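# Plug rack relays into color-matched empty panel sockets

## Task

Move every relay (a small transparent box topped by a colored button) out of the black rack and into the vacant panel socket whose color mark matches that button. Seat it fully so it matches the relays already plugged in: button facing the same side as theirs, top at the same height as theirs, and upright. No click signals that it is seated. Any relay left in a socket of the wrong color fails the task, and so does any relay already in the panel that ends up partly lifted or tilted. A relay only counts if it stays seated on its own once the robot lets go.

## Robot and tools

Robot: one six-joint arm on a base that may be slightly tilted relative to the table, with a Robotiq 2F-85 parallel gripper and one wrist camera, cam_wrist (504x504, fisheye). A flat block about 9 cm long sticks out from the wrist 3 axis toward the gripper's +x and turns with the gripper, so allow room for it near the panel and rack. Mounting blocks and posts count as part of the arm in clearance checks.

Frames: the scene frame has its origin on the table top under the arm's base, +z up, and +y to the left when looking along +x. end_effector_position (metres) and end_effector_quat_wxyz give the point midway between the closed finger pads. That point is fixed to the palm and does not move with the fingers. Closed fingertips reach about 19 mm past it; open ones about 6 mm. The fingers point along the gripper's +z and close along its y. Closing also pushes the tips about 13 mm farther from the wrist, so keep that gap above surfaces. The printed position can be off, more so at long reach.

Joint order, used in every row and every per-joint list in results: elbow, shoulder lift, shoulder pan, wrist 1, wrist 2, wrist 3. Do not go by any other ordering.

A row always has 9 numbers, each in [-1, 1]: six joint numbers in that order, then gripper position, gripper force_limit, gripper speed. The six joint numbers are offsets, not a pose. A joint value of 1.0 equals 1.234 rad for shoulder pan and shoulder lift, 1.543 rad for the elbow, and 1.851 rad for wrist 1, wrist 2 and wrist 3. The gripper position is absolute: +1 is fully open (85 mm), the pads meet at about -0.8, and -1 closes until something blocks the fingers. force_limit sets pad force (on a 40 mm object about 20 N at -1, 128 N at 0, 235 N at +1). speed sets closing rate (about 20, 85 and 150 mm/s at -1, 0, +1), and a faster close squeezes a little harder.

execute_actions(actions): a list of actions. Each action is a table of up to 15 rows, one row per 1/30 s step; a short table repeats its last row until 15 steps are done. Joint offsets count from the angles at the start of that action, not from the previous row; for a call's first action that means the last angles reported in the scene. An empty list just returns the state and images. A malformed action, or a first action that would push a joint more than 0.010 rad beyond its range, rejects the whole call. Joint speed is capped: each target may lead its measured angle by at most 0.292 rad (pan, lift), 0.365 (elbow) or 0.438 (wrists), and targets that would shift the gripper more than 70 mm are scaled back. Motion follows commands about 0.15 s late. Big moves may need several actions, and an unfinished one should be continued in the next action.

move(target, speed, blocking): target is one 9-number row whose offsets count from the Joint positions in the latest result that printed them. All joints follow paths finishing together, so the gripper traces a curve, lasting 0.5 to 10 s. speed is the top joint speed in rad/s, 0.01 to 2 (default 0.5). Paths ignore obstacles. The result adds a move: line giving the ending (done, off_target, moving, held, fault), limits=held or limits=none, and the joint farthest from target. With blocking=false you get a reply after 0.5 s; then use wait or stop before sending anything else.

wait(seconds): 0 to 10; holds the last command and returns early if a running move ends. stop(): brakes a running move; the fingers keep going. zoom_image(camera, region): camera "cam_wrist", region [x0, y0, x1, y1] in pixels, at most 504 by 504. read_manual(section): licence texts only. finished_scene(scene): ends scene 1 or 2 irreversibly after the robot holds its last command; the result tells whether it succeeded and gives the next task.

Results: the state line, Joint positions and Joint velocities (rad, rad/s, in the joint order above), Joint targets (what joints are now driven toward), step readings with HELD on restrained steps, gripper position_measured in counts (3 open, about 78 = 60 mm, 130 = 40 mm, 180 = 20 mm, 230 = pads touching) and object_status (0 moving, 1 blocked while opening, 2 blocked while closing, i.e. holding, 3 reached target or pads met). To grip, send -1, keep it, and look for 2. Changing the position by 0.01 or more is needed before a new force_limit or speed applies. "joint command not followed" means the clearance check altered targets; "joint sent to its limit" means a joint was stopped at its end.

Avoid: the arm is stiff, so pressing even slightly past contact, or hitting fast, can cause a fault stop (contact torque at a joint's load limit, or 150 N outside force), freezing the arm for 10 s. Load limits in N m: pan 310, lift 310, elbow 141, wrists 52.6 each. Long holding heats motors: MOTOR HOT from 70 °C, and at 85 °C an OVER-TEMPERATURE FAULT brakes the arm for minutes. Insert relays gently and straight, do not disturb seated relays, do not drop anything, and keep everything on the table. Parts may get brief outside tugs or pushes.

Each tool is called after "Request:" as a command line: name --argument value for each argument, lists and objects as JSON in quotes; but a table of rows of numbers goes row by row, as --pt "numbers of a row", without its own name.

## Session

Request:
execute_actions --actions '[]'

Scene clock: 0.00 s.
end_effector_position=(+0.7571, +0.1805, +0.3771) position_measured=3 object_status=3 end_effector_quat_wxyz=(-0.318, +0.880, +0.350, +0.047) end_effector_velocity=(-0.001, +0.000, -0.002) end_effector_angular_velocity=(-0.002, +0.002, +0.002)
Joint names: [elbow, shoulder lift, shoulder pan, wrist 1, wrist 2, wrist 3]
Joint positions: [ 1.796 -1.046  3.344 -2.16  -1.695  2.64 ]
Joint velocities: [ 0.002  0.    -0.    -0.    -0.001  0.   ]
Motor temperatures (°C, as the motors report them): [24 24 24 30 31 27]
Joint targets: [1.796 -1.046 3.344 -2.160 -1.695 2.640]

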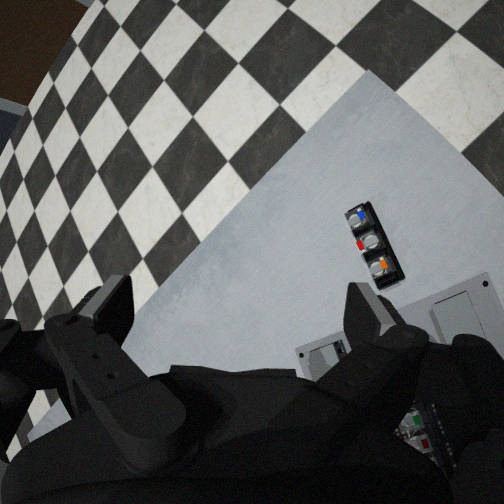

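Request:
move --target '[0.010,0.055,0.131,0.059,-0.331,0,1,0,0]'

Scene clock: 9.00 s.
end_effector_position=(+0.7246, +0.1479, +0.3508) position_measured=3 object_status=3 end_effector_quat_wxyz=(-0.000, +0.878, +0.478, -0.009) end_effector_velocity=(-0.001, +0.000, -0.000) end_effector_angular_velocity=(-0.003, -0.001, +0.003)
Joint names: [elbow, shoulder lift, shoulder pan, wrist 1, wrist 2, wrist 3]
Joint positions: [ 1.811 -0.978  3.506 -2.051 -2.307  2.64 ]
Joint velocities: [ 0.001  0.     0.001  0.001 -0.003 -0.   ]
Motor temperatures (°C, as the motors report them): [24 24 24 30 31 27]
Joint targets: [1.811 -0.978 3.506 -2.051 -2.308 2.640]
move: done; limits=none; farthest joint: the wrist 1, 0.001 radians from its target (0.110 radians at the start)

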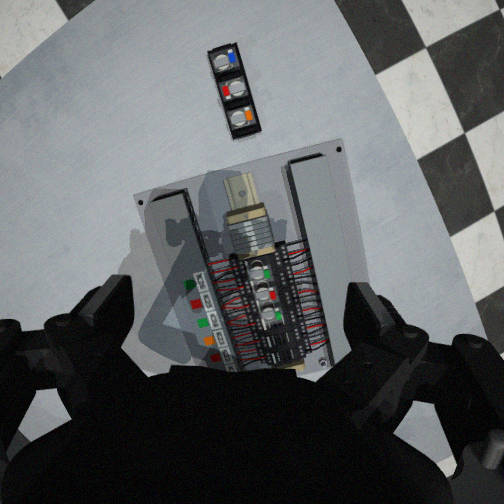

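Request:
move --target '[-0.0052,0.2345,-0.0827,-0.2145,-0.0158,-0.202,0,-0.5,0]'

Scene clock: 16.20 s.
end_effector_position=(+0.7729, +0.2371, +0.1590) position_measured=128 object_status=3 end_effector_quat_wxyz=(+0.000, +0.819, +0.573, -0.000) end_effector_velocity=(+0.001, +0.001, -0.001) end_effector_angular_velocity=(+0.001, -0.001, +0.001)
Joint names: [elbow, shoulder lift, shoulder pan, wrist 1, wrist 2, wrist 3]
Joint positions: [ 1.803 -0.689  3.404 -2.448 -2.337  2.266]
Joint velocities: [-0.001  0.002 -0.001 -0.003  0.    -0.003]
Motor temperatures (°C, as the motors report them): [24 24 24 30 31 27]
Joint targets: [1.803 -0.689 3.404 -2.448 -2.337 2.266]
move: done; limits=none; farthest joint: the shoulder pan, 0.000 radians from its target (0.102 radians at the start)

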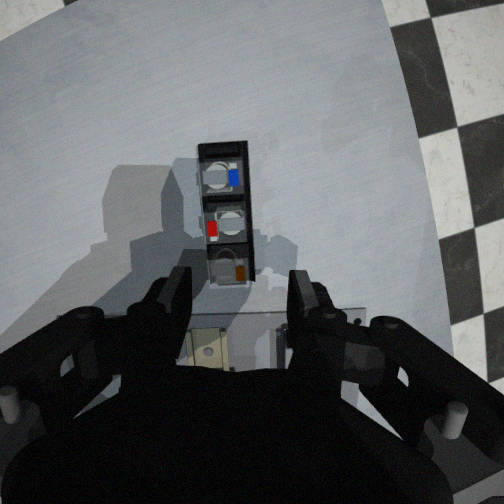

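Request:
move --target '[0.0233,0.0596,-0.0387,-0.0832,-0.0057,-0.062,0,-0.5,0]' --speed 0.2

Scene clock: 22.33 s.
end_effector_position=(+0.7611, +0.2462, +0.0898) position_measured=128 object_status=3 end_effector_quat_wxyz=(+0.000, +0.805, +0.594, -0.001) end_effector_velocity=(-0.000, +0.000, -0.001) end_effector_angular_velocity=(-0.001, -0.000, +0.001)
Joint names: [elbow, shoulder lift, shoulder pan, wrist 1, wrist 2, wrist 3]
Joint positions: [ 1.839 -0.616  3.356 -2.602 -2.347  2.152]
Joint velocities: [ 0.001  0.002 -0.001 -0.003 -0.001 -0.002]
Motor temperatures (°C, as the motors report them): [24 24 24 30 31 27]
Joint targets: [1.839 -0.615 3.356 -2.602 -2.347 2.151]
move: done; limits=none; farthest joint: the shoulder pan, 0.000 radians from its target (0.048 radians at the start)

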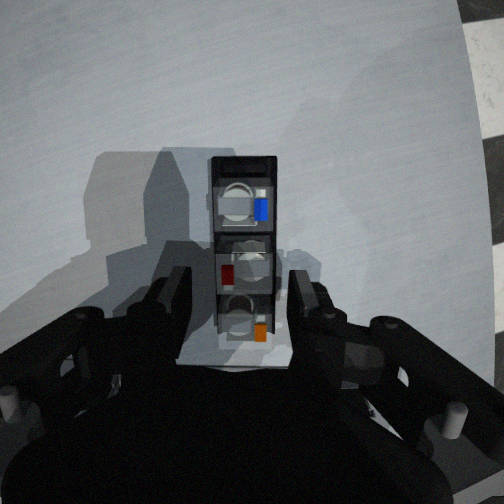

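Request:
move --target '[0.0041,0.0265,-0.0211,-0.0346,-0.0025,-0.0195,0,-0.5,0]' --speed 0.1

Scene clock: 28.37 s.
end_effector_position=(+0.7603, +0.2460, +0.0600) position_measured=128 object_status=3 end_effector_quat_wxyz=(+0.000, +0.805, +0.594, -0.001) end_effector_velocity=(+0.001, -0.000, -0.001) end_effector_angular_velocity=(+0.001, -0.001, +0.000)
Joint names: [elbow, shoulder lift, shoulder pan, wrist 1, wrist 2, wrist 3]
Joint positions: [ 1.845 -0.583  3.33  -2.665 -2.352  2.116]
Joint velocities: [-0.001  0.001 -0.002 -0.003  0.    -0.003]
Motor temperatures (°C, as the motors report them): [24 24 24 30 31 27]
Joint targets: [1.845 -0.583 3.330 -2.666 -2.352 2.116]
move: done; limits=none; farthest joint: the wrist 1, 0.001 radians from its target (0.064 radians at the start)

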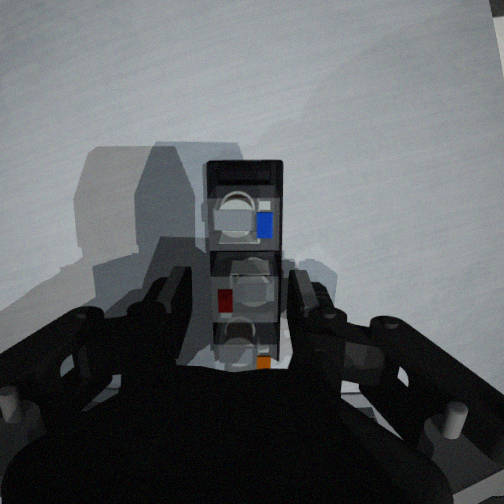

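Request:
move --target '[0.0011,0.0147,-0.0149,-0.0205,-0.0016,-0.0138,0,-0.5,0]' --speed 0.05

Request:
move --target '[0,0,0,0,0,0,-1,-0.5,-0.5]'

Request:
move --target '[-0.006,-0.045,0.0355,0.0585,0.0042,0.033,-1,-0.5,-0.5]' --speed 0.1

Scene clock: 31.90 s.
end_effector_position=(+0.7615, +0.2432, +0.0423) position_measured=128 object_status=3 end_effector_quat_wxyz=(+0.000, +0.805, +0.594, -0.001) end_effector_velocity=(+0.001, -0.000, -0.001) end_effector_angular_velocity=(+0.001, -0.001, -0.002)
Joint names: [elbow, shoulder lift, shoulder pan, wrist 1, wrist 2, wrist 3]
Joint positions: [ 1.847 -0.565  3.312 -2.703 -2.355  2.09 ]
Joint velocities: [-0.002  0.001 -0.001 -0.003  0.    -0.001]
Motor temperatures (°C, as the motors report them): [24 24 24 30 31 27]
Joint targets: [1.847 -0.565 3.312 -2.703 -2.355 2.090]
move: done; limits=none; farthest joint: the shoulder pan, 0.001 radians from its target (0.019 radians at the start)

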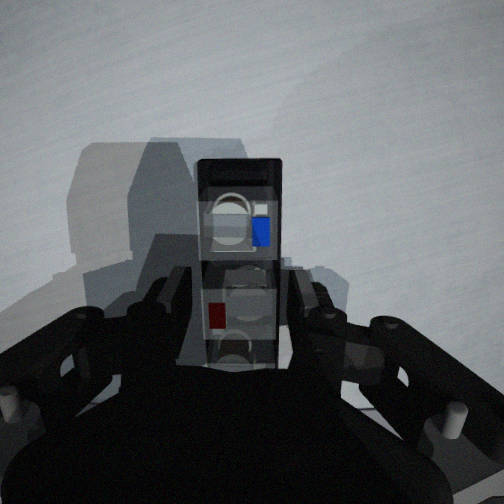

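Scene clock: 32.43 s.
end_effector_position=(+0.7615, +0.2432, +0.0422) position_measured=163 object_status=0 end_effector_quat_wxyz=(+0.000, +0.805, +0.594, -0.001) end_effector_velocity=(+0.001, -0.001, +0.000) end_effector_angular_velocity=(-0.002, -0.001, +0.002)
Joint names: [elbow, shoulder lift, shoulder pan, wrist 1, wrist 2, wrist 3]
Joint positions: [ 1.847 -0.565  3.312 -2.703 -2.355  2.09 ]
Joint velocities: [-0.001 -0.    -0.     0.001 -0.003 -0.002]
Motor temperatures (°C, as the motors report them): [24 24 24 30 31 27]
Joint targets: [1.847 -0.565 3.312 -2.703 -2.355 2.090]
move: done; limits=none; farthest joint: the shoulder pan, 0.000 radians from its target (0.000 radians at the start)

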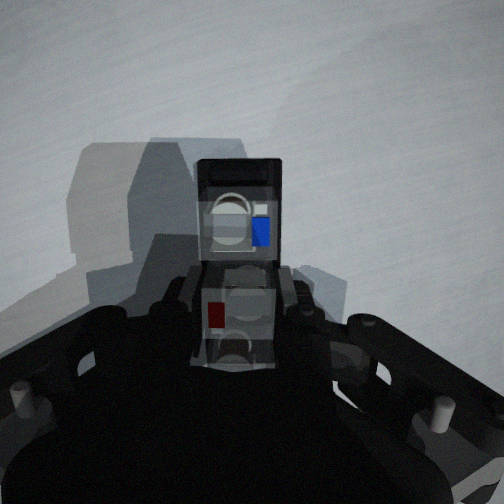

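Scene clock: 34.00 s.
end_effector_position=(+0.7626, +0.2436, +0.0923) position_measured=163 object_status=2 end_effector_quat_wxyz=(-0.000, +0.805, +0.594, -0.001) end_effector_velocity=(+0.001, +0.000, +0.002) end_effector_angular_velocity=(+0.000, -0.001, -0.002)
Joint names: [elbow, shoulder lift, shoulder pan, wrist 1, wrist 2, wrist 3]
Joint positions: [ 1.838 -0.62   3.356 -2.595 -2.347  2.151]
Joint velocities: [-0.001 -0.002  0.001  0.003  0.001  0.003]
Motor temperatures (°C, as the motors report them): [24 24 24 30 31 27]
Joint targets: [1.838 -0.621 3.356 -2.595 -2.347 2.151]
move: done; limits=none; farthest joint: the shoulder pan, 0.000 radians from its target (0.044 radians at the start)

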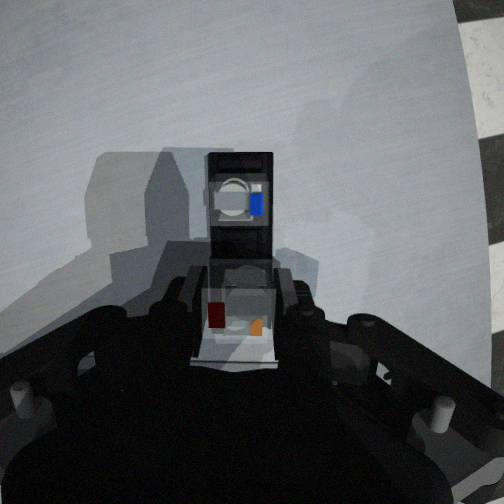

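Request:
move --target '[0,-0.12,0,0.08,0,-0.9,-1,-0.5,-0.5]' --speed 0.8

Request:
move --target '[0.229,-0.3237,-0.1045,-0.0452,-0.0086,-0.895,-1,-0.5,-0.5]' --speed 0.8

Scene clock: 40.33 s.
end_effector_position=(+0.7817, +0.1714, +0.1684) position_measured=163 object_status=2 end_effector_quat_wxyz=(-0.001, +0.102, +0.995, -0.000) end_effector_velocity=(+0.000, +0.000, +0.000) end_effector_angular_velocity=(+0.001, -0.000, +0.001)
Joint names: [elbow, shoulder lift, shoulder pan, wrist 1, wrist 2, wrist 3]
Joint positions: [ 1.838 -0.768  3.356 -2.447 -2.347  0.485]
Joint velocities: [ 0.    -0.001  0.    -0.     0.001 -0.002]
Motor temperatures (°C, as the motors report them): [24 24 24 30 31 27]
Joint targets: [1.838 -0.768 3.356 -2.447 -2.347 0.485]
move: done; limits=none; farthest joint: the wrist 3, 0.001 radians from its target (1.667 radians at the start)

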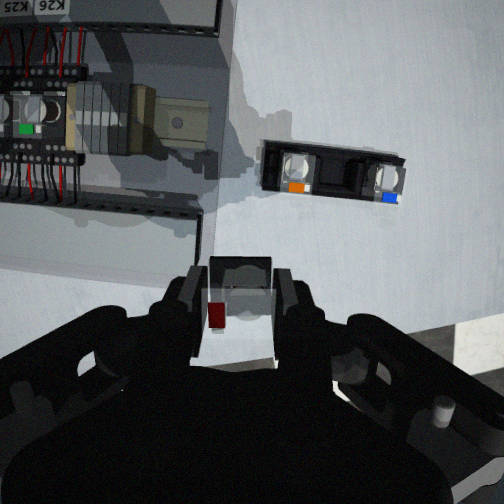

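Scene clock: 43.20 s.
end_effector_position=(+0.6444, -0.0289, +0.2036) position_measured=163 object_status=2 end_effector_quat_wxyz=(+0.000, -0.593, +0.805, +0.000) end_effector_velocity=(-0.002, -0.000, -0.001) end_effector_angular_velocity=(-0.001, +0.002, +0.004)
Joint names: [elbow, shoulder lift, shoulder pan, wrist 1, wrist 2, wrist 3]
Joint positions: [ 2.191 -1.168  3.227 -2.531 -2.363 -1.172]
Joint velocities: [ 0.003 -0.001 -0.001  0.    -0.001 -0.003]
Motor temperatures (°C, as the motors report them): [24 24 24 30 31 27]
Joint targets: [2.191 -1.168 3.227 -2.531 -2.363 -1.172]
move: done; limits=none; farthest joint: the elbow, 0.001 radians from its target (0.354 radians at the start)

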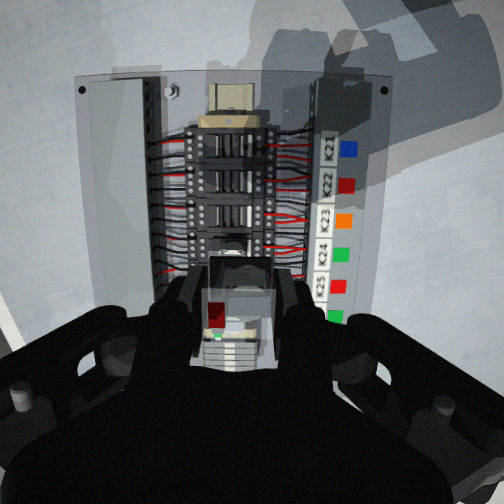

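Request:
move --target '[0.0238,0.0679,-0.0895,-0.1257,-0.0005,-0.0848,-1,-0.5,-0.5]' --speed 0.2

Scene clock: 47.73 s.
end_effector_position=(+0.6506, -0.0497, +0.1237) position_measured=163 object_status=2 end_effector_quat_wxyz=(-0.000, -0.593, +0.805, +0.000) end_effector_velocity=(+0.000, -0.000, -0.001) end_effector_angular_velocity=(-0.000, -0.001, +0.003)
Joint names: [elbow, shoulder lift, shoulder pan, wrist 1, wrist 2, wrist 3]
Joint positions: [ 2.227 -1.084  3.117 -2.763 -2.364 -1.328]
Joint velocities: [ 0.001  0.001 -0.001 -0.004 -0.    -0.005]
Motor temperatures (°C, as the motors report them): [24 24 24 30 31 27]
Joint targets: [2.227 -1.084 3.116 -2.763 -2.364 -1.329]
move: done; limits=none; farthest joint: the wrist 1, 0.001 radians from its target (0.233 radians at the start)

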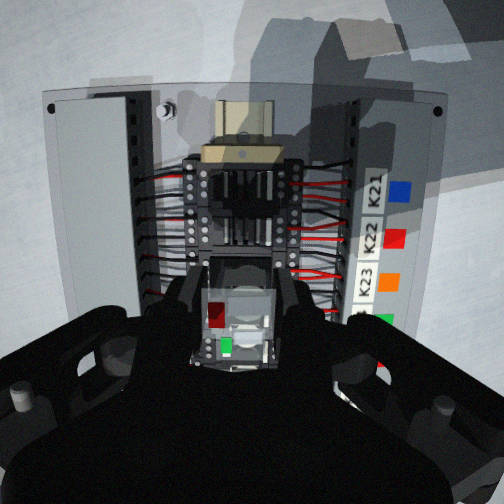

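Request:
move --target '[0.0064,0.035,-0.0272,-0.047,0.001,-0.0258,-1,-0.5,-0.5]' --speed 0.08

Request:
zoom_image --camera "cam_wrist" --region '[140,150,340,370]'

Scene clock: 52.80 s.
end_effector_position=(+0.6502, -0.0501, +0.0940) position_measured=163 object_status=2 end_effector_quat_wxyz=(-0.000, -0.593, +0.805, -0.000) end_effector_velocity=(+0.000, +0.000, -0.001) end_effector_angular_velocity=(+0.000, -0.001, -0.001)
Joint names: [elbow, shoulder lift, shoulder pan, wrist 1, wrist 2, wrist 3]
Joint positions: [ 2.237 -1.041  3.083 -2.85  -2.362 -1.376]
Joint velocities: [-0.     0.002 -0.    -0.004  0.    -0.001]
Motor temperatures (°C, as the motors report them): [24 24 24 30 31 27]
Joint targets: [2.237 -1.041 3.083 -2.850 -2.362 -1.376]
move: done; limits=none; farthest joint: the shoulder pan, 0.000 radians from its target (0.033 radians at the start)

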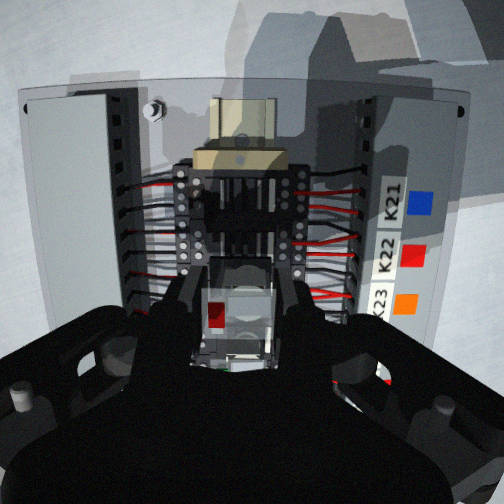

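Region (140, 150, 340, 370) of cam_wrist's 504x504 image, scaled by 2.291, with more detail than that image has; it fills the left 458 columns of this view, and the rest is white.

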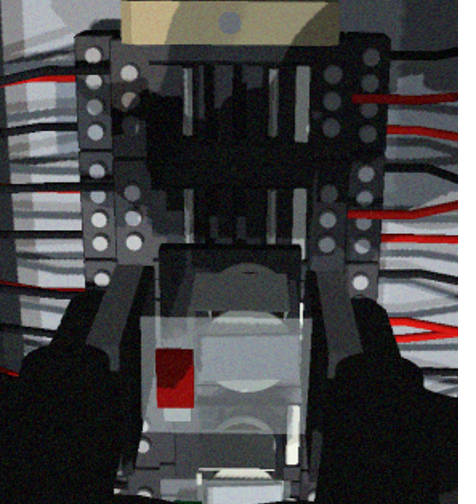

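Request:
move --target '[0.0024,0.0178,-0.0137,-0.023,0.0007,-0.013,-1,-0.5,-0.5]' --speed 0.04

Request:
zoom_image --camera "cam_wrist" --region '[140,150,340,370]'

Scene clock: 56.00 s.
end_effector_position=(+0.6499, -0.0505, +0.0793) position_measured=163 object_status=2 end_effector_quat_wxyz=(-0.000, -0.593, +0.805, -0.000) end_effector_velocity=(-0.001, -0.000, -0.002) end_effector_angular_velocity=(+0.000, +0.001, +0.000)
Joint names: [elbow, shoulder lift, shoulder pan, wrist 1, wrist 2, wrist 3]
Joint positions: [ 2.241 -1.019  3.066 -2.892 -2.361 -1.4  ]
Joint velocities: [ 0.001  0.001 -0.002 -0.003  0.    -0.003]
Motor temperatures (°C, as the motors report them): [24 24 24 30 31 27]
Joint targets: [2.241 -1.019 3.066 -2.892 -2.361 -1.400]
move: done; limits=none; farthest joint: the wrist 1, 0.001 radians from its target (0.042 radians at the start)

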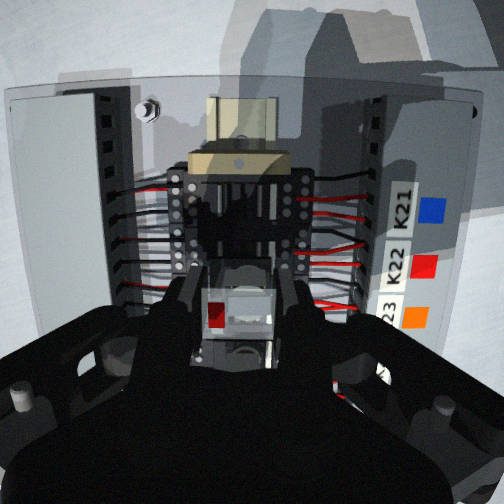

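Region (140, 150, 340, 370) of cam_wrist's 504x504 image, scaled by 2.291, with more detail than that image has; it fills the left 458 columns of this view, and the rest is white.

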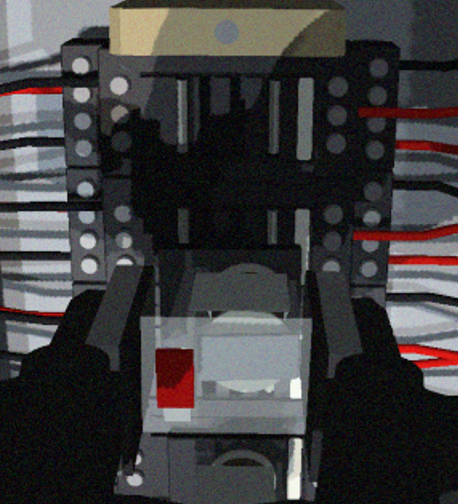

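Request:
move --target '[0.001,0.0096,-0.0073,-0.0122,0.0005,-0.007,-1,-0.5,-0.5]' --speed 0.02

Request:
zoom_image --camera "cam_wrist" --region '[140,150,340,370]'

Scene clock: 59.60 s.
end_effector_position=(+0.6498, -0.0507, +0.0716) position_measured=163 object_status=2 end_effector_quat_wxyz=(-0.000, -0.593, +0.805, -0.000) end_effector_velocity=(-0.001, +0.001, -0.001) end_effector_angular_velocity=(+0.000, -0.000, -0.000)
Joint names: [elbow, shoulder lift, shoulder pan, wrist 1, wrist 2, wrist 3]
Joint positions: [ 2.242 -1.008  3.057 -2.914 -2.36  -1.412]
Joint velocities: [ 0.001  0.001 -0.    -0.003  0.    -0.   ]
Motor temperatures (°C, as the motors report them): [24 24 24 30 31 27]
Joint targets: [2.242 -1.008 3.057 -2.915 -2.360 -1.413]
move: done; limits=none; farthest joint: the shoulder lift, 0.001 radians from its target (0.012 radians at the start)

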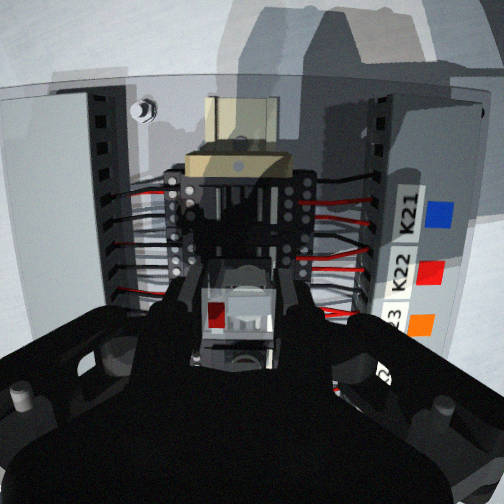

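Region (140, 150, 340, 370) of cam_wrist's 504x504 image, scaled by 2.291, with more detail than that image has; it fills the left 458 columns of this view, and the rest is white.

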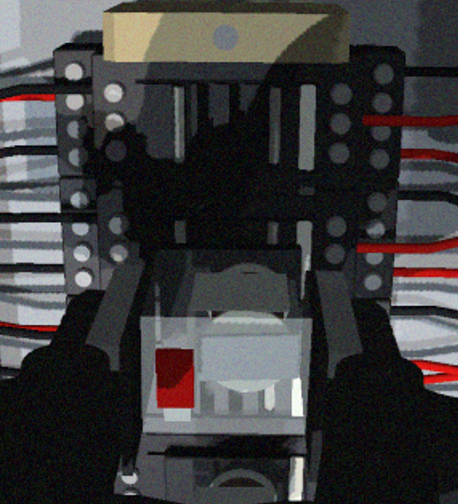

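Request:
move --target '[-0.0005,-0.0048,0.0037,0.0061,-0.0002,0.0035,-1,-0.5,-0.5]' --speed 0.02

Request:
move --target '[0.0029,-0.0059,-0.0044,-0.0014,0.0003,-0.0042,-1,-0.5,-0.5]' --speed 0.02

Request:
move --target '[0.001,0.0096,-0.0073,-0.0122,0.0005,-0.007,-1,-0.5,-0.5]' --speed 0.02

Request:
zoom_image --camera "cam_wrist" --region '[140,150,340,370]'

Scene clock: 64.57 s.
end_effector_position=(+0.6499, -0.0505, +0.0754) position_measured=163 object_status=2 end_effector_quat_wxyz=(-0.000, -0.593, +0.805, -0.000) end_effector_velocity=(+0.001, -0.000, +0.001) end_effector_angular_velocity=(-0.001, -0.001, +0.001)
Joint names: [elbow, shoulder lift, shoulder pan, wrist 1, wrist 2, wrist 3]
Joint positions: [ 2.242 -1.013  3.062 -2.903 -2.36  -1.406]
Joint velocities: [-0.002 -0.001  0.002  0.003 -0.001  0.   ]
Motor temperatures (°C, as the motors report them): [24 24 24 30 31 27]
Joint targets: [2.242 -1.014 3.062 -2.903 -2.360 -1.406]
move: done; limits=none; farthest joint: the wrist 1, 0.001 radians from its target (0.012 radians at the start)

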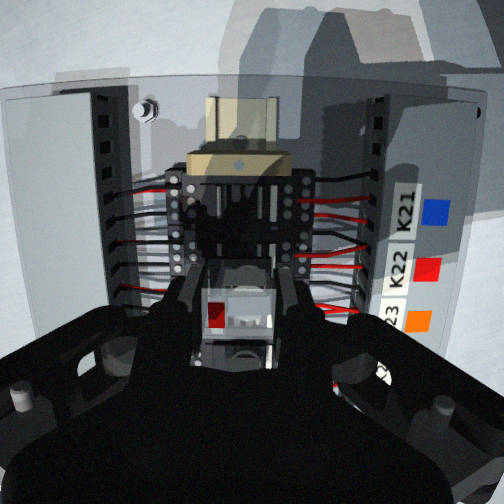

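Scene clock: 65.30 s.
end_effector_position=(+0.6482, -0.0552, +0.0755) position_measured=163 object_status=2 end_effector_quat_wxyz=(-0.000, -0.593, +0.805, -0.000) end_effector_velocity=(+0.001, -0.002, +0.001) end_effector_angular_velocity=(-0.001, -0.002, +0.001)
Joint names: [elbow, shoulder lift, shoulder pan, wrist 1, wrist 2, wrist 3]
Joint positions: [ 2.246 -1.02   3.057 -2.906 -2.36  -1.414]
Joint velocities: [ 0.    -0.002 -0.002 -0.002 -0.    -0.005]
Motor temperatures (°C, as the motors report them): [24 24 24 30 31 27]
Joint targets: [2.246 -1.021 3.056 -2.906 -2.360 -1.414]
move: done; limits=none; farthest joint: the shoulder pan, 0.000 radians from its target (0.005 radians at the start)

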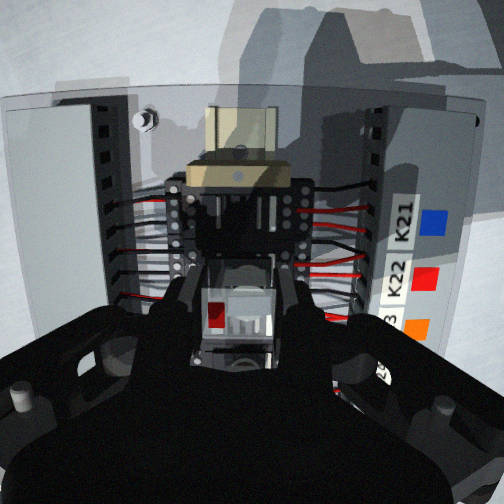

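Scene clock: 66.70 s.
end_effector_position=(+0.6483, -0.0555, +0.0680) position_measured=163 object_status=2 end_effector_quat_wxyz=(-0.000, -0.593, +0.805, -0.000) end_effector_velocity=(-0.000, -0.000, -0.002) end_effector_angular_velocity=(-0.001, +0.001, +0.000)
Joint names: [elbow, shoulder lift, shoulder pan, wrist 1, wrist 2, wrist 3]
Joint positions: [ 2.247 -1.009  3.048 -2.928 -2.359 -1.426]
Joint velocities: [ 0.001  0.002 -0.002 -0.003 -0.001 -0.002]
Motor temperatures (°C, as the motors report them): [24 24 24 30 31 27]
Joint targets: [2.248 -1.009 3.048 -2.928 -2.359 -1.427]
move: done; limits=none; farthest joint: the shoulder lift, 0.001 radians from its target (0.012 radians at the start)

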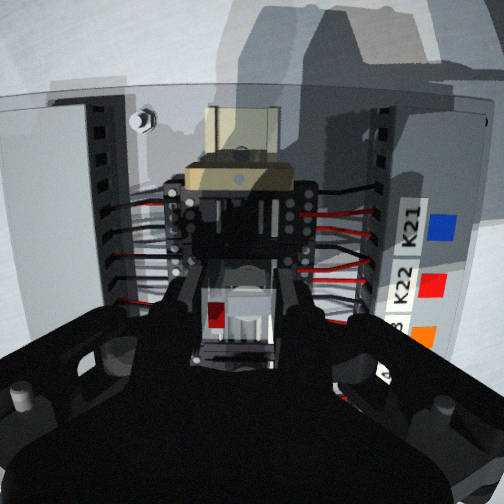

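Region (140, 150, 340, 370) of cam_wrist's 504x504 image, scaled by 2.291, with more detail than that image has; it fills the left 458 columns of this view, and the rest is white.

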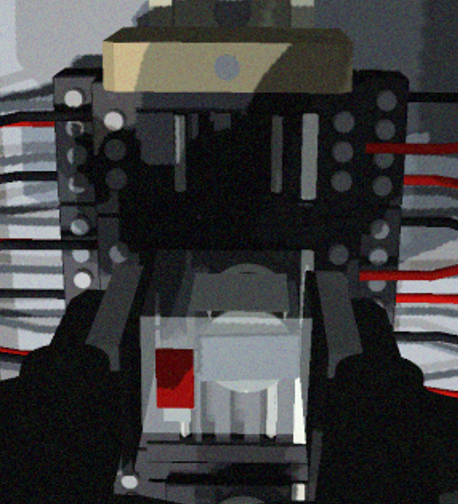

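No slip; continue.

Request:
move --target '[0.0006,0.006,-0.0046,-0.0076,0.0003,-0.0044,-1,-0.5,-0.5]' --speed 0.015

Request:
zoom_image --camera "cam_wrist" --region '[140,150,340,370]'

Request:
move --target '[0.0006,0.006,-0.0046,-0.0076,0.0003,-0.0044,-1,-0.5,-0.5]' --speed 0.015

Request:
zoom_image --camera "cam_wrist" --region '[140,150,340,370]'

Scene clock: 71.03 s.
end_effector_position=(+0.6482, -0.0557, +0.0633) position_measured=163 object_status=2 end_effector_quat_wxyz=(-0.000, -0.593, +0.805, -0.000) end_effector_velocity=(+0.001, +0.000, -0.001) end_effector_angular_velocity=(+0.000, -0.002, -0.001)
Joint names: [elbow, shoulder lift, shoulder pan, wrist 1, wrist 2, wrist 3]
Joint positions: [ 2.248 -1.002  3.042 -2.942 -2.358 -1.434]
Joint velocities: [-0.001  0.002 -0.    -0.003  0.    -0.001]
Motor temperatures (°C, as the motors report them): [24 24 24 30 31 27]
Joint targets: [2.248 -1.002 3.042 -2.942 -2.358 -1.435]
move: done; limits=none; farthest joint: the shoulder pan, 0.000 radians from its target (0.005 radians at the start)

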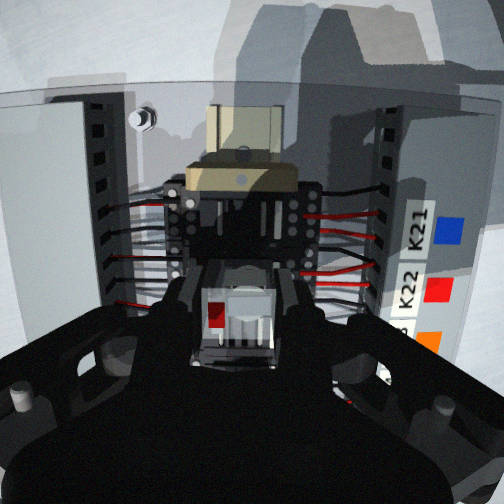

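Region (140, 150, 340, 370) of cam_wrist's 504x504 image, scaled by 2.291, with more detail than that image has; it fills the left 458 columns of this view, and the rest is white.

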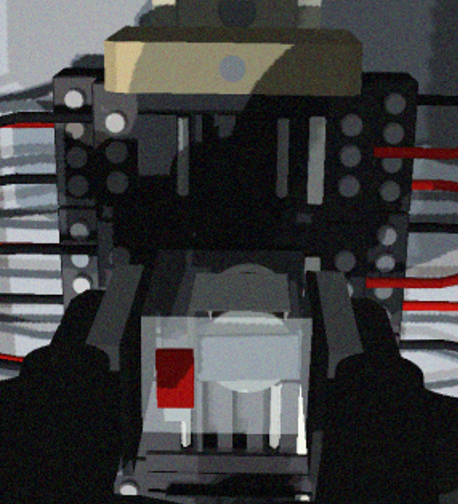

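Scene clock: 72.20 s.
end_effector_position=(+0.6480, -0.0559, +0.0586) position_measured=163 object_status=2 end_effector_quat_wxyz=(-0.000, -0.593, +0.805, -0.001) end_effector_velocity=(-0.001, +0.000, -0.004) end_effector_angular_velocity=(+0.002, +0.004, +0.002)
Joint names: [elbow, shoulder lift, shoulder pan, wrist 1, wrist 2, wrist 3]
Joint positions: [ 2.249 -0.995  3.037 -2.955 -2.358 -1.442]
Joint velocities: [-0.     0.004 -0.004 -0.002  0.002 -0.003]
Motor temperatures (°C, as the motors report them): [24 24 24 30 31 27]
Joint targets: [2.249 -0.994 3.037 -2.956 -2.358 -1.442]
move: done; limits=none; farthest joint: the shoulder pan, 0.001 radians from its target (0.006 radians at the start)

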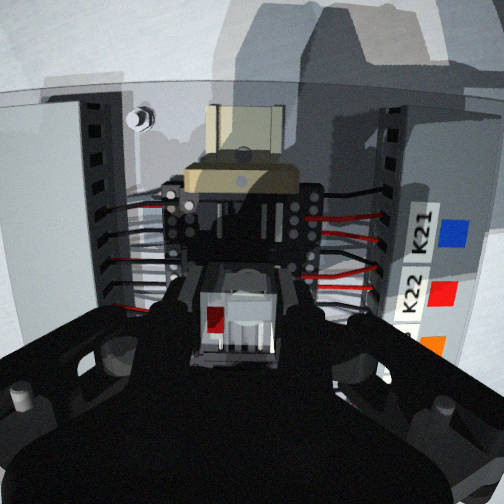

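Region (140, 150, 340, 370) of cam_wrist's 504x504 image, scaled by 2.291, with more detail than that image has; it fills the left 458 columns of this view, and the rest is white.

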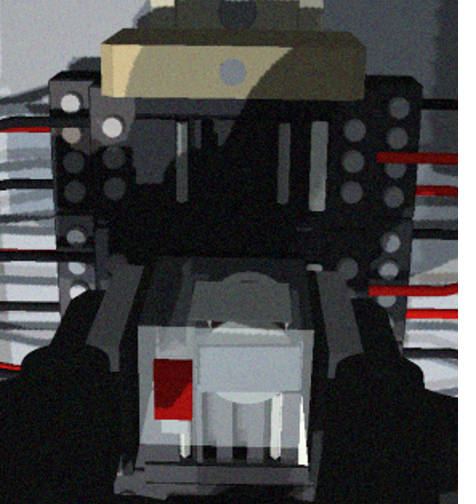

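Request:
move --target '[0,0,0,0,0,0,0,-0.5,-0.5]'

Request:
move --target '[-0.0115,-0.078,0.0605,0.1025,-0.003,0.0575,0,-0.5,-0.5]' --speed 0.15

Request:
move --target '[0,0,0,0,0,0.85,0,-0.5,-0.5]' --speed 1

Request:
move --target '[0,0,0,0,0,0.847,0,-0.5,-0.5]' --speed 1

Scene clock: 77.07 s.
end_effector_position=(+0.6480, -0.0559, +0.0586) position_measured=129 object_status=3 end_effector_quat_wxyz=(-0.000, -0.593, +0.805, -0.000) end_effector_velocity=(-0.000, +0.000, +0.000) end_effector_angular_velocity=(+0.001, -0.000, +0.002)
Joint names: [elbow, shoulder lift, shoulder pan, wrist 1, wrist 2, wrist 3]
Joint positions: [ 2.249 -0.995  3.037 -2.955 -2.358 -1.442]
Joint velocities: [ 0.001 -0.     0.     0.     0.001 -0.001]
Motor temperatures (°C, as the motors report them): [24 24 24 30 31 27]
Joint targets: [2.249 -0.995 3.037 -2.955 -2.358 -1.442]
move: done; limits=none; farthest joint: the shoulder pan, 0.000 radians from its target (0.000 radians at the start)

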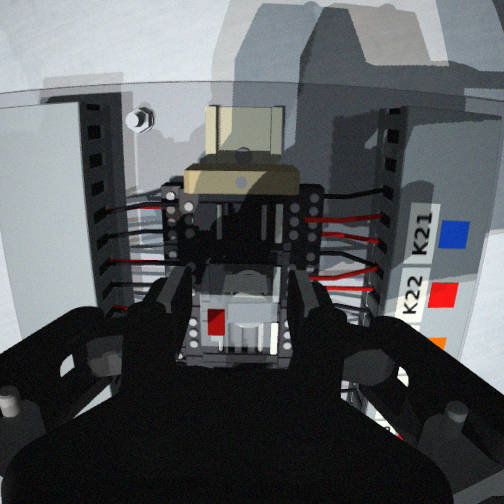

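Scene clock: 78.87 s.
end_effector_position=(+0.6492, -0.0541, +0.1236) position_measured=129 object_status=3 end_effector_quat_wxyz=(+0.000, -0.593, +0.805, +0.000) end_effector_velocity=(-0.000, -0.000, +0.001) end_effector_angular_velocity=(-0.002, -0.000, +0.000)
Joint names: [elbow, shoulder lift, shoulder pan, wrist 1, wrist 2, wrist 3]
Joint positions: [ 2.231 -1.091  3.111 -2.766 -2.363 -1.336]
Joint velocities: [ 0.    -0.001  0.002  0.003 -0.002  0.002]
Motor temperatures (°C, as the motors report them): [24 24 24 30 31 27]
Joint targets: [2.231 -1.091 3.112 -2.766 -2.363 -1.336]
move: done; limits=none; farthest joint: the shoulder lift, 0.001 radians from its target (0.097 radians at the start)

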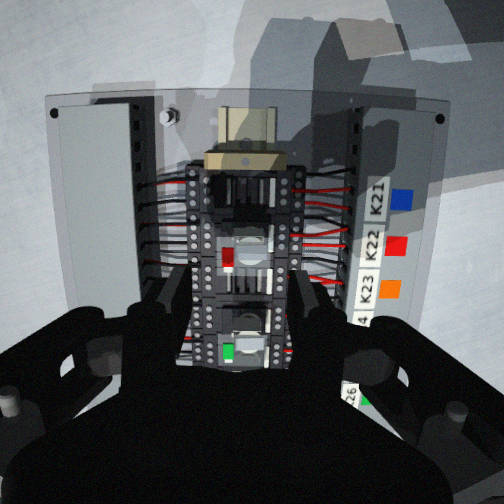

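Scene clock: 81.30 s.
end_effector_position=(+0.6493, -0.0541, +0.1236) position_measured=129 object_status=3 end_effector_quat_wxyz=(-0.000, +0.151, +0.989, +0.000) end_effector_velocity=(+0.000, +0.000, +0.000) end_effector_angular_velocity=(+0.000, -0.001, -0.002)
Joint names: [elbow, shoulder lift, shoulder pan, wrist 1, wrist 2, wrist 3]
Joint positions: [ 2.231 -1.091  3.111 -2.766 -2.363  0.237]
Joint velocities: [-0.     0.     0.    -0.001  0.     0.002]
Motor temperatures (°C, as the motors report them): [24 24 24 30 31 27]
Joint targets: [2.231 -1.091 3.111 -2.766 -2.363 0.238]
move: done; limits=none; farthest joint: the shoulder pan, 0.000 radians from its target (0.000 radians at the start)

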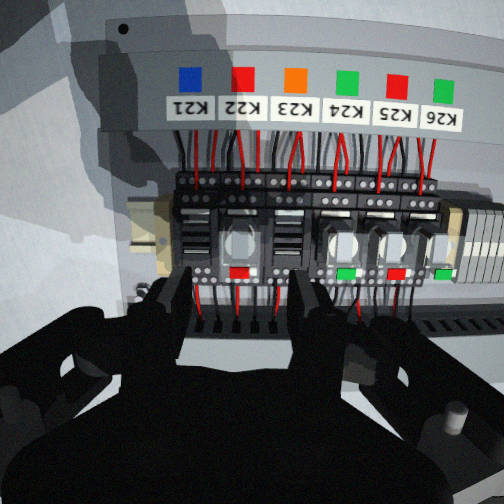

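Scene clock: 83.73 s.
end_effector_position=(+0.6493, -0.0541, +0.1236) position_measured=129 object_status=3 end_effector_quat_wxyz=(-0.000, +0.805, +0.593, +0.000) end_effector_velocity=(+0.000, -0.000, +0.000) end_effector_angular_velocity=(-0.000, -0.000, -0.003)
Joint names: [elbow, shoulder lift, shoulder pan, wrist 1, wrist 2, wrist 3]
Joint positions: [ 2.231 -1.091  3.111 -2.766 -2.363  1.805]
Joint velocities: [-0.     0.     0.    -0.    -0.     0.003]
Motor temperatures (°C, as the motors report them): [24 24 24 30 31 27]
Joint targets: [2.231 -1.091 3.111 -2.766 -2.363 1.806]
move: done; limits=none; farthest joint: the shoulder pan, 0.000 radians from its target (0.000 radians at the start)

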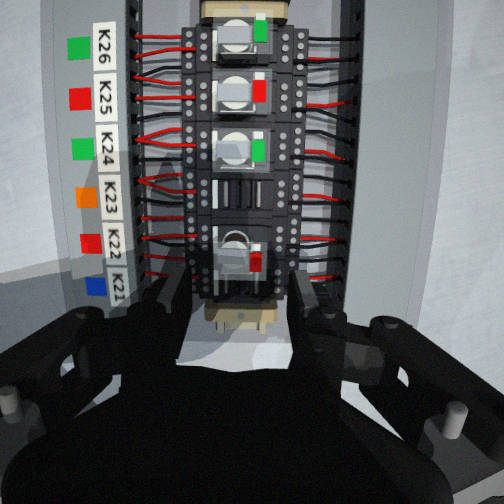

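Request:
move --target '[-0.2223,0.266,0.1783,0.1295,0.0062,0.1683,0,-0.5,-0.5]'

Request:
move --target '[0,0.08,0,-0.0533,0,0,0,-0.5,-0.5]' --speed 0.2

Request:
move --target '[0.004,0.0275,-0.0218,-0.0358,-0.0025,-0.0202,0,-0.5,-0.5]' --speed 0.1

Scene clock: 88.60 s.
end_effector_position=(+0.7638, +0.1651, +0.1412) position_measured=129 object_status=3 end_effector_quat_wxyz=(-0.000, +0.804, +0.594, -0.001) end_effector_velocity=(+0.000, +0.002, -0.000) end_effector_angular_velocity=(-0.000, +0.000, -0.000)
Joint names: [elbow, shoulder lift, shoulder pan, wrist 1, wrist 2, wrist 3]
Joint positions: [ 1.889 -0.763  3.331 -2.526 -2.352  2.117]
Joint velocities: [-0.003  0.003  0.002  0.002  0.     0.003]
Motor temperatures (°C, as the motors report them): [24 24 24 30 31 27]
Joint targets: [1.888 -0.762 3.331 -2.526 -2.352 2.117]
move: done; limits=none; farthest joint: the elbow, 0.001 radians from its target (0.343 radians at the start)

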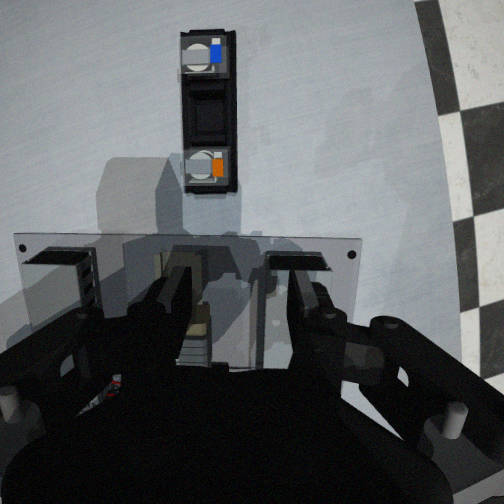

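Scene clock: 89.67 s.
end_effector_position=(+0.7512, +0.2116, +0.0926) position_measured=129 object_status=3 end_effector_quat_wxyz=(-0.000, +0.804, +0.594, -0.001) end_effector_velocity=(-0.002, +0.002, -0.002) end_effector_angular_velocity=(+0.000, +0.001, +0.002)
Joint names: [elbow, shoulder lift, shoulder pan, wrist 1, wrist 2, wrist 3]
Joint positions: [ 1.889 -0.664  3.331 -2.625 -2.352  2.117]
Joint velocities: [ 0.002  0.004  0.    -0.003  0.    -0.   ]
Motor temperatures (°C, as the motors report them): [24 24 24 30 31 27]
Joint targets: [1.889 -0.664 3.331 -2.625 -2.352 2.117]
move: done; limits=none; farthest joint: the shoulder pan, 0.000 radians from its target (0.000 radians at the start)

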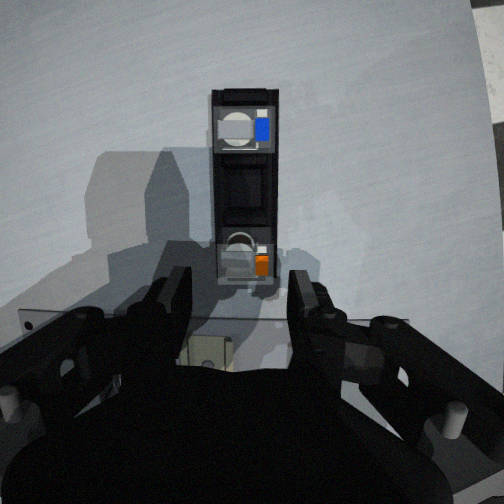

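Scene clock: 90.80 s.
end_effector_position=(+0.7507, +0.2113, +0.0627) position_measured=129 object_status=3 end_effector_quat_wxyz=(-0.000, +0.804, +0.594, -0.001) end_effector_velocity=(-0.001, +0.000, -0.001) end_effector_angular_velocity=(+0.000, +0.000, +0.000)
Joint names: [elbow, shoulder lift, shoulder pan, wrist 1, wrist 2, wrist 3]
Joint positions: [ 1.895 -0.631  3.305 -2.691 -2.356  2.079]
Joint velocities: [ 0.001  0.002 -0.001 -0.003  0.    -0.001]
Motor temperatures (°C, as the motors report them): [24 24 24 30 31 27]
Joint targets: [1.895 -0.630 3.304 -2.691 -2.356 2.079]
move: done; limits=none; farthest joint: the wrist 1, 0.001 radians from its target (0.067 radians at the start)

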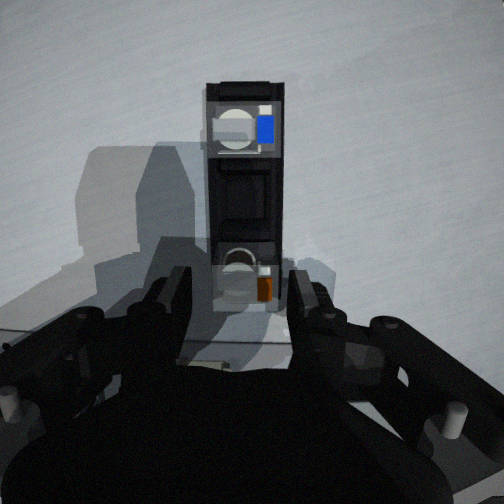

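Request:
move --target '[-0.0008,0.0197,-0.0152,-0.0226,-0.0016,-0.014,0,-0.5,-0.5]' --speed 0.05

Request:
execute_actions --actions '[[[0,0,0,0,0,0,-1,-0.5,-0.5]],[[0,0,0,0,0,0,-1,-0.5,-0.5]]]'

Request:
move --target '[-0.006,-0.046,0.0365,0.06,0.0042,0.034,-1,-0.5,-0.5]' --speed 0.1

Request:
move --target '[0,-0.12,0,0.08,0,0,-1,-0.5,-0.5]' --speed 0.3

Scene clock: 94.60 s.
end_effector_position=(+0.7523, +0.2108, +0.0427) position_measured=129 object_status=3 end_effector_quat_wxyz=(+0.000, +0.804, +0.594, -0.001) end_effector_velocity=(-0.000, +0.000, -0.001) end_effector_angular_velocity=(-0.001, -0.001, +0.002)
Joint names: [elbow, shoulder lift, shoulder pan, wrist 1, wrist 2, wrist 3]
Joint positions: [ 1.894 -0.606  3.286 -2.732 -2.359  2.054]
Joint velocities: [ 0.     0.001 -0.    -0.003 -0.001 -0.003]
Motor temperatures (°C, as the motors report them): [24 24 24 30 31 27]
Joint targets: [1.894 -0.606 3.286 -2.733 -2.359 2.053]
move: done; limits=none; farthest joint: the wrist 1, 0.001 radians from its target (0.042 radians at the start)

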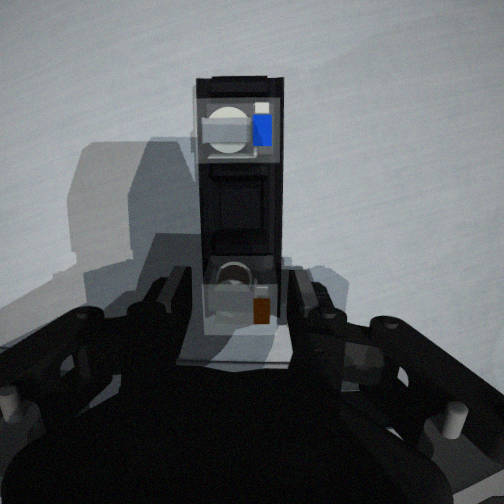

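Scene clock: 95.60 s.
end_effector_position=(+0.7523, +0.2108, +0.0427) position_measured=164 object_status=2 end_effector_quat_wxyz=(+0.000, +0.804, +0.594, -0.001) end_effector_velocity=(+0.000, +0.001, +0.001) end_effector_angular_velocity=(+0.002, -0.001, +0.000)
Joint names: [elbow, shoulder lift, shoulder pan, wrist 1, wrist 2, wrist 3]
Joint positions: [ 1.894 -0.606  3.286 -2.732 -2.359  2.054]
Joint velocities: [-0.    -0.     0.001 -0.001  0.002  0.   ]
Motor temperatures (°C, as the motors report them): [24 24 24 30 31 27]
Joint targets: [1.894 -0.606 3.286 -2.732 -2.359 2.054]
Step readings (joint positions; steps 1 to 15: 1st action; 16 to 30: 2nd action):
0: [1.894 -0.606 3.286 -2.732 -2.359 2.054]
1: [1.894 -0.606 3.286 -2.732 -2.359 2.054]
2: [1.894 -0.606 3.286 -2.732 -2.359 2.054]
4: [1.894 -0.606 3.286 -2.732 -2.359 2.054]
8: [1.894 -0.606 3.286 -2.732 -2.359 2.054]
15: [1.894 -0.606 3.286 -2.732 -2.359 2.054]
16: [1.894 -0.606 3.286 -2.732 -2.359 2.054]
17: [1.894 -0.606 3.286 -2.732 -2.359 2.054]
19: [1.894 -0.606 3.286 -2.732 -2.359 2.054]
23: [1.894 -0.606 3.286 -2.732 -2.359 2.054]
30: Joint positions above

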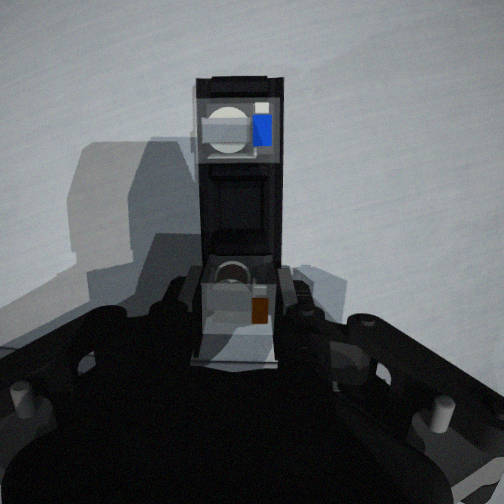

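Scene clock: 97.17 s.
end_effector_position=(+0.7533, +0.2117, +0.0925) position_measured=164 object_status=2 end_effector_quat_wxyz=(-0.000, +0.804, +0.594, -0.001) end_effector_velocity=(-0.001, +0.000, +0.001) end_effector_angular_velocity=(+0.000, +0.001, -0.001)
Joint names: [elbow, shoulder lift, shoulder pan, wrist 1, wrist 2, wrist 3]
Joint positions: [ 1.884 -0.663  3.331 -2.622 -2.351  2.116]
Joint velocities: [ 0.    -0.001  0.001  0.003  0.001  0.003]
Motor temperatures (°C, as the motors report them): [24 24 24 30 31 27]
Joint targets: [1.884 -0.663 3.331 -2.621 -2.351 2.117]
move: done; limits=none; farthest joint: the wrist 1, 0.001 radians from its target (0.111 radians at the start)

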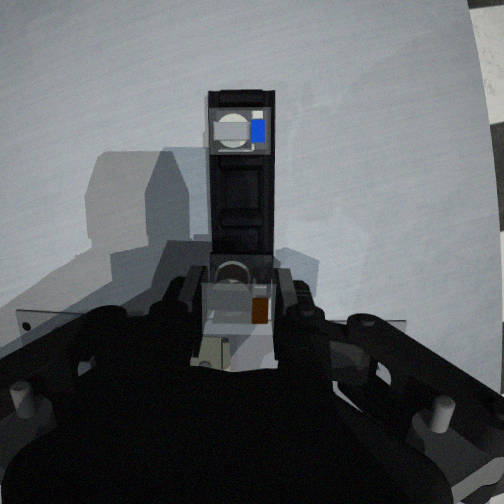

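Scene clock: 98.30 s.
end_effector_position=(+0.7697, +0.1411, +0.1658) position_measured=164 object_status=2 end_effector_quat_wxyz=(-0.000, +0.804, +0.594, -0.001) end_effector_velocity=(+0.001, -0.001, +0.001) end_effector_angular_velocity=(-0.000, +0.000, -0.004)
Joint names: [elbow, shoulder lift, shoulder pan, wrist 1, wrist 2, wrist 3]
Joint positions: [ 1.884 -0.811  3.331 -2.474 -2.351  2.116]
Joint velocities: [-0.001 -0.002 -0.001  0.003 -0.     0.003]
Motor temperatures (°C, as the motors report them): [24 24 24 30 31 27]
Joint targets: [1.884 -0.811 3.331 -2.473 -2.351 2.116]
move: done; limits=none; farthest joint: the shoulder pan, 0.000 radians from its target (0.000 radians at the start)

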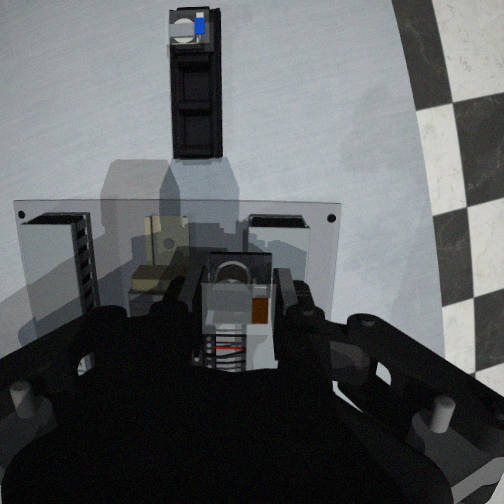

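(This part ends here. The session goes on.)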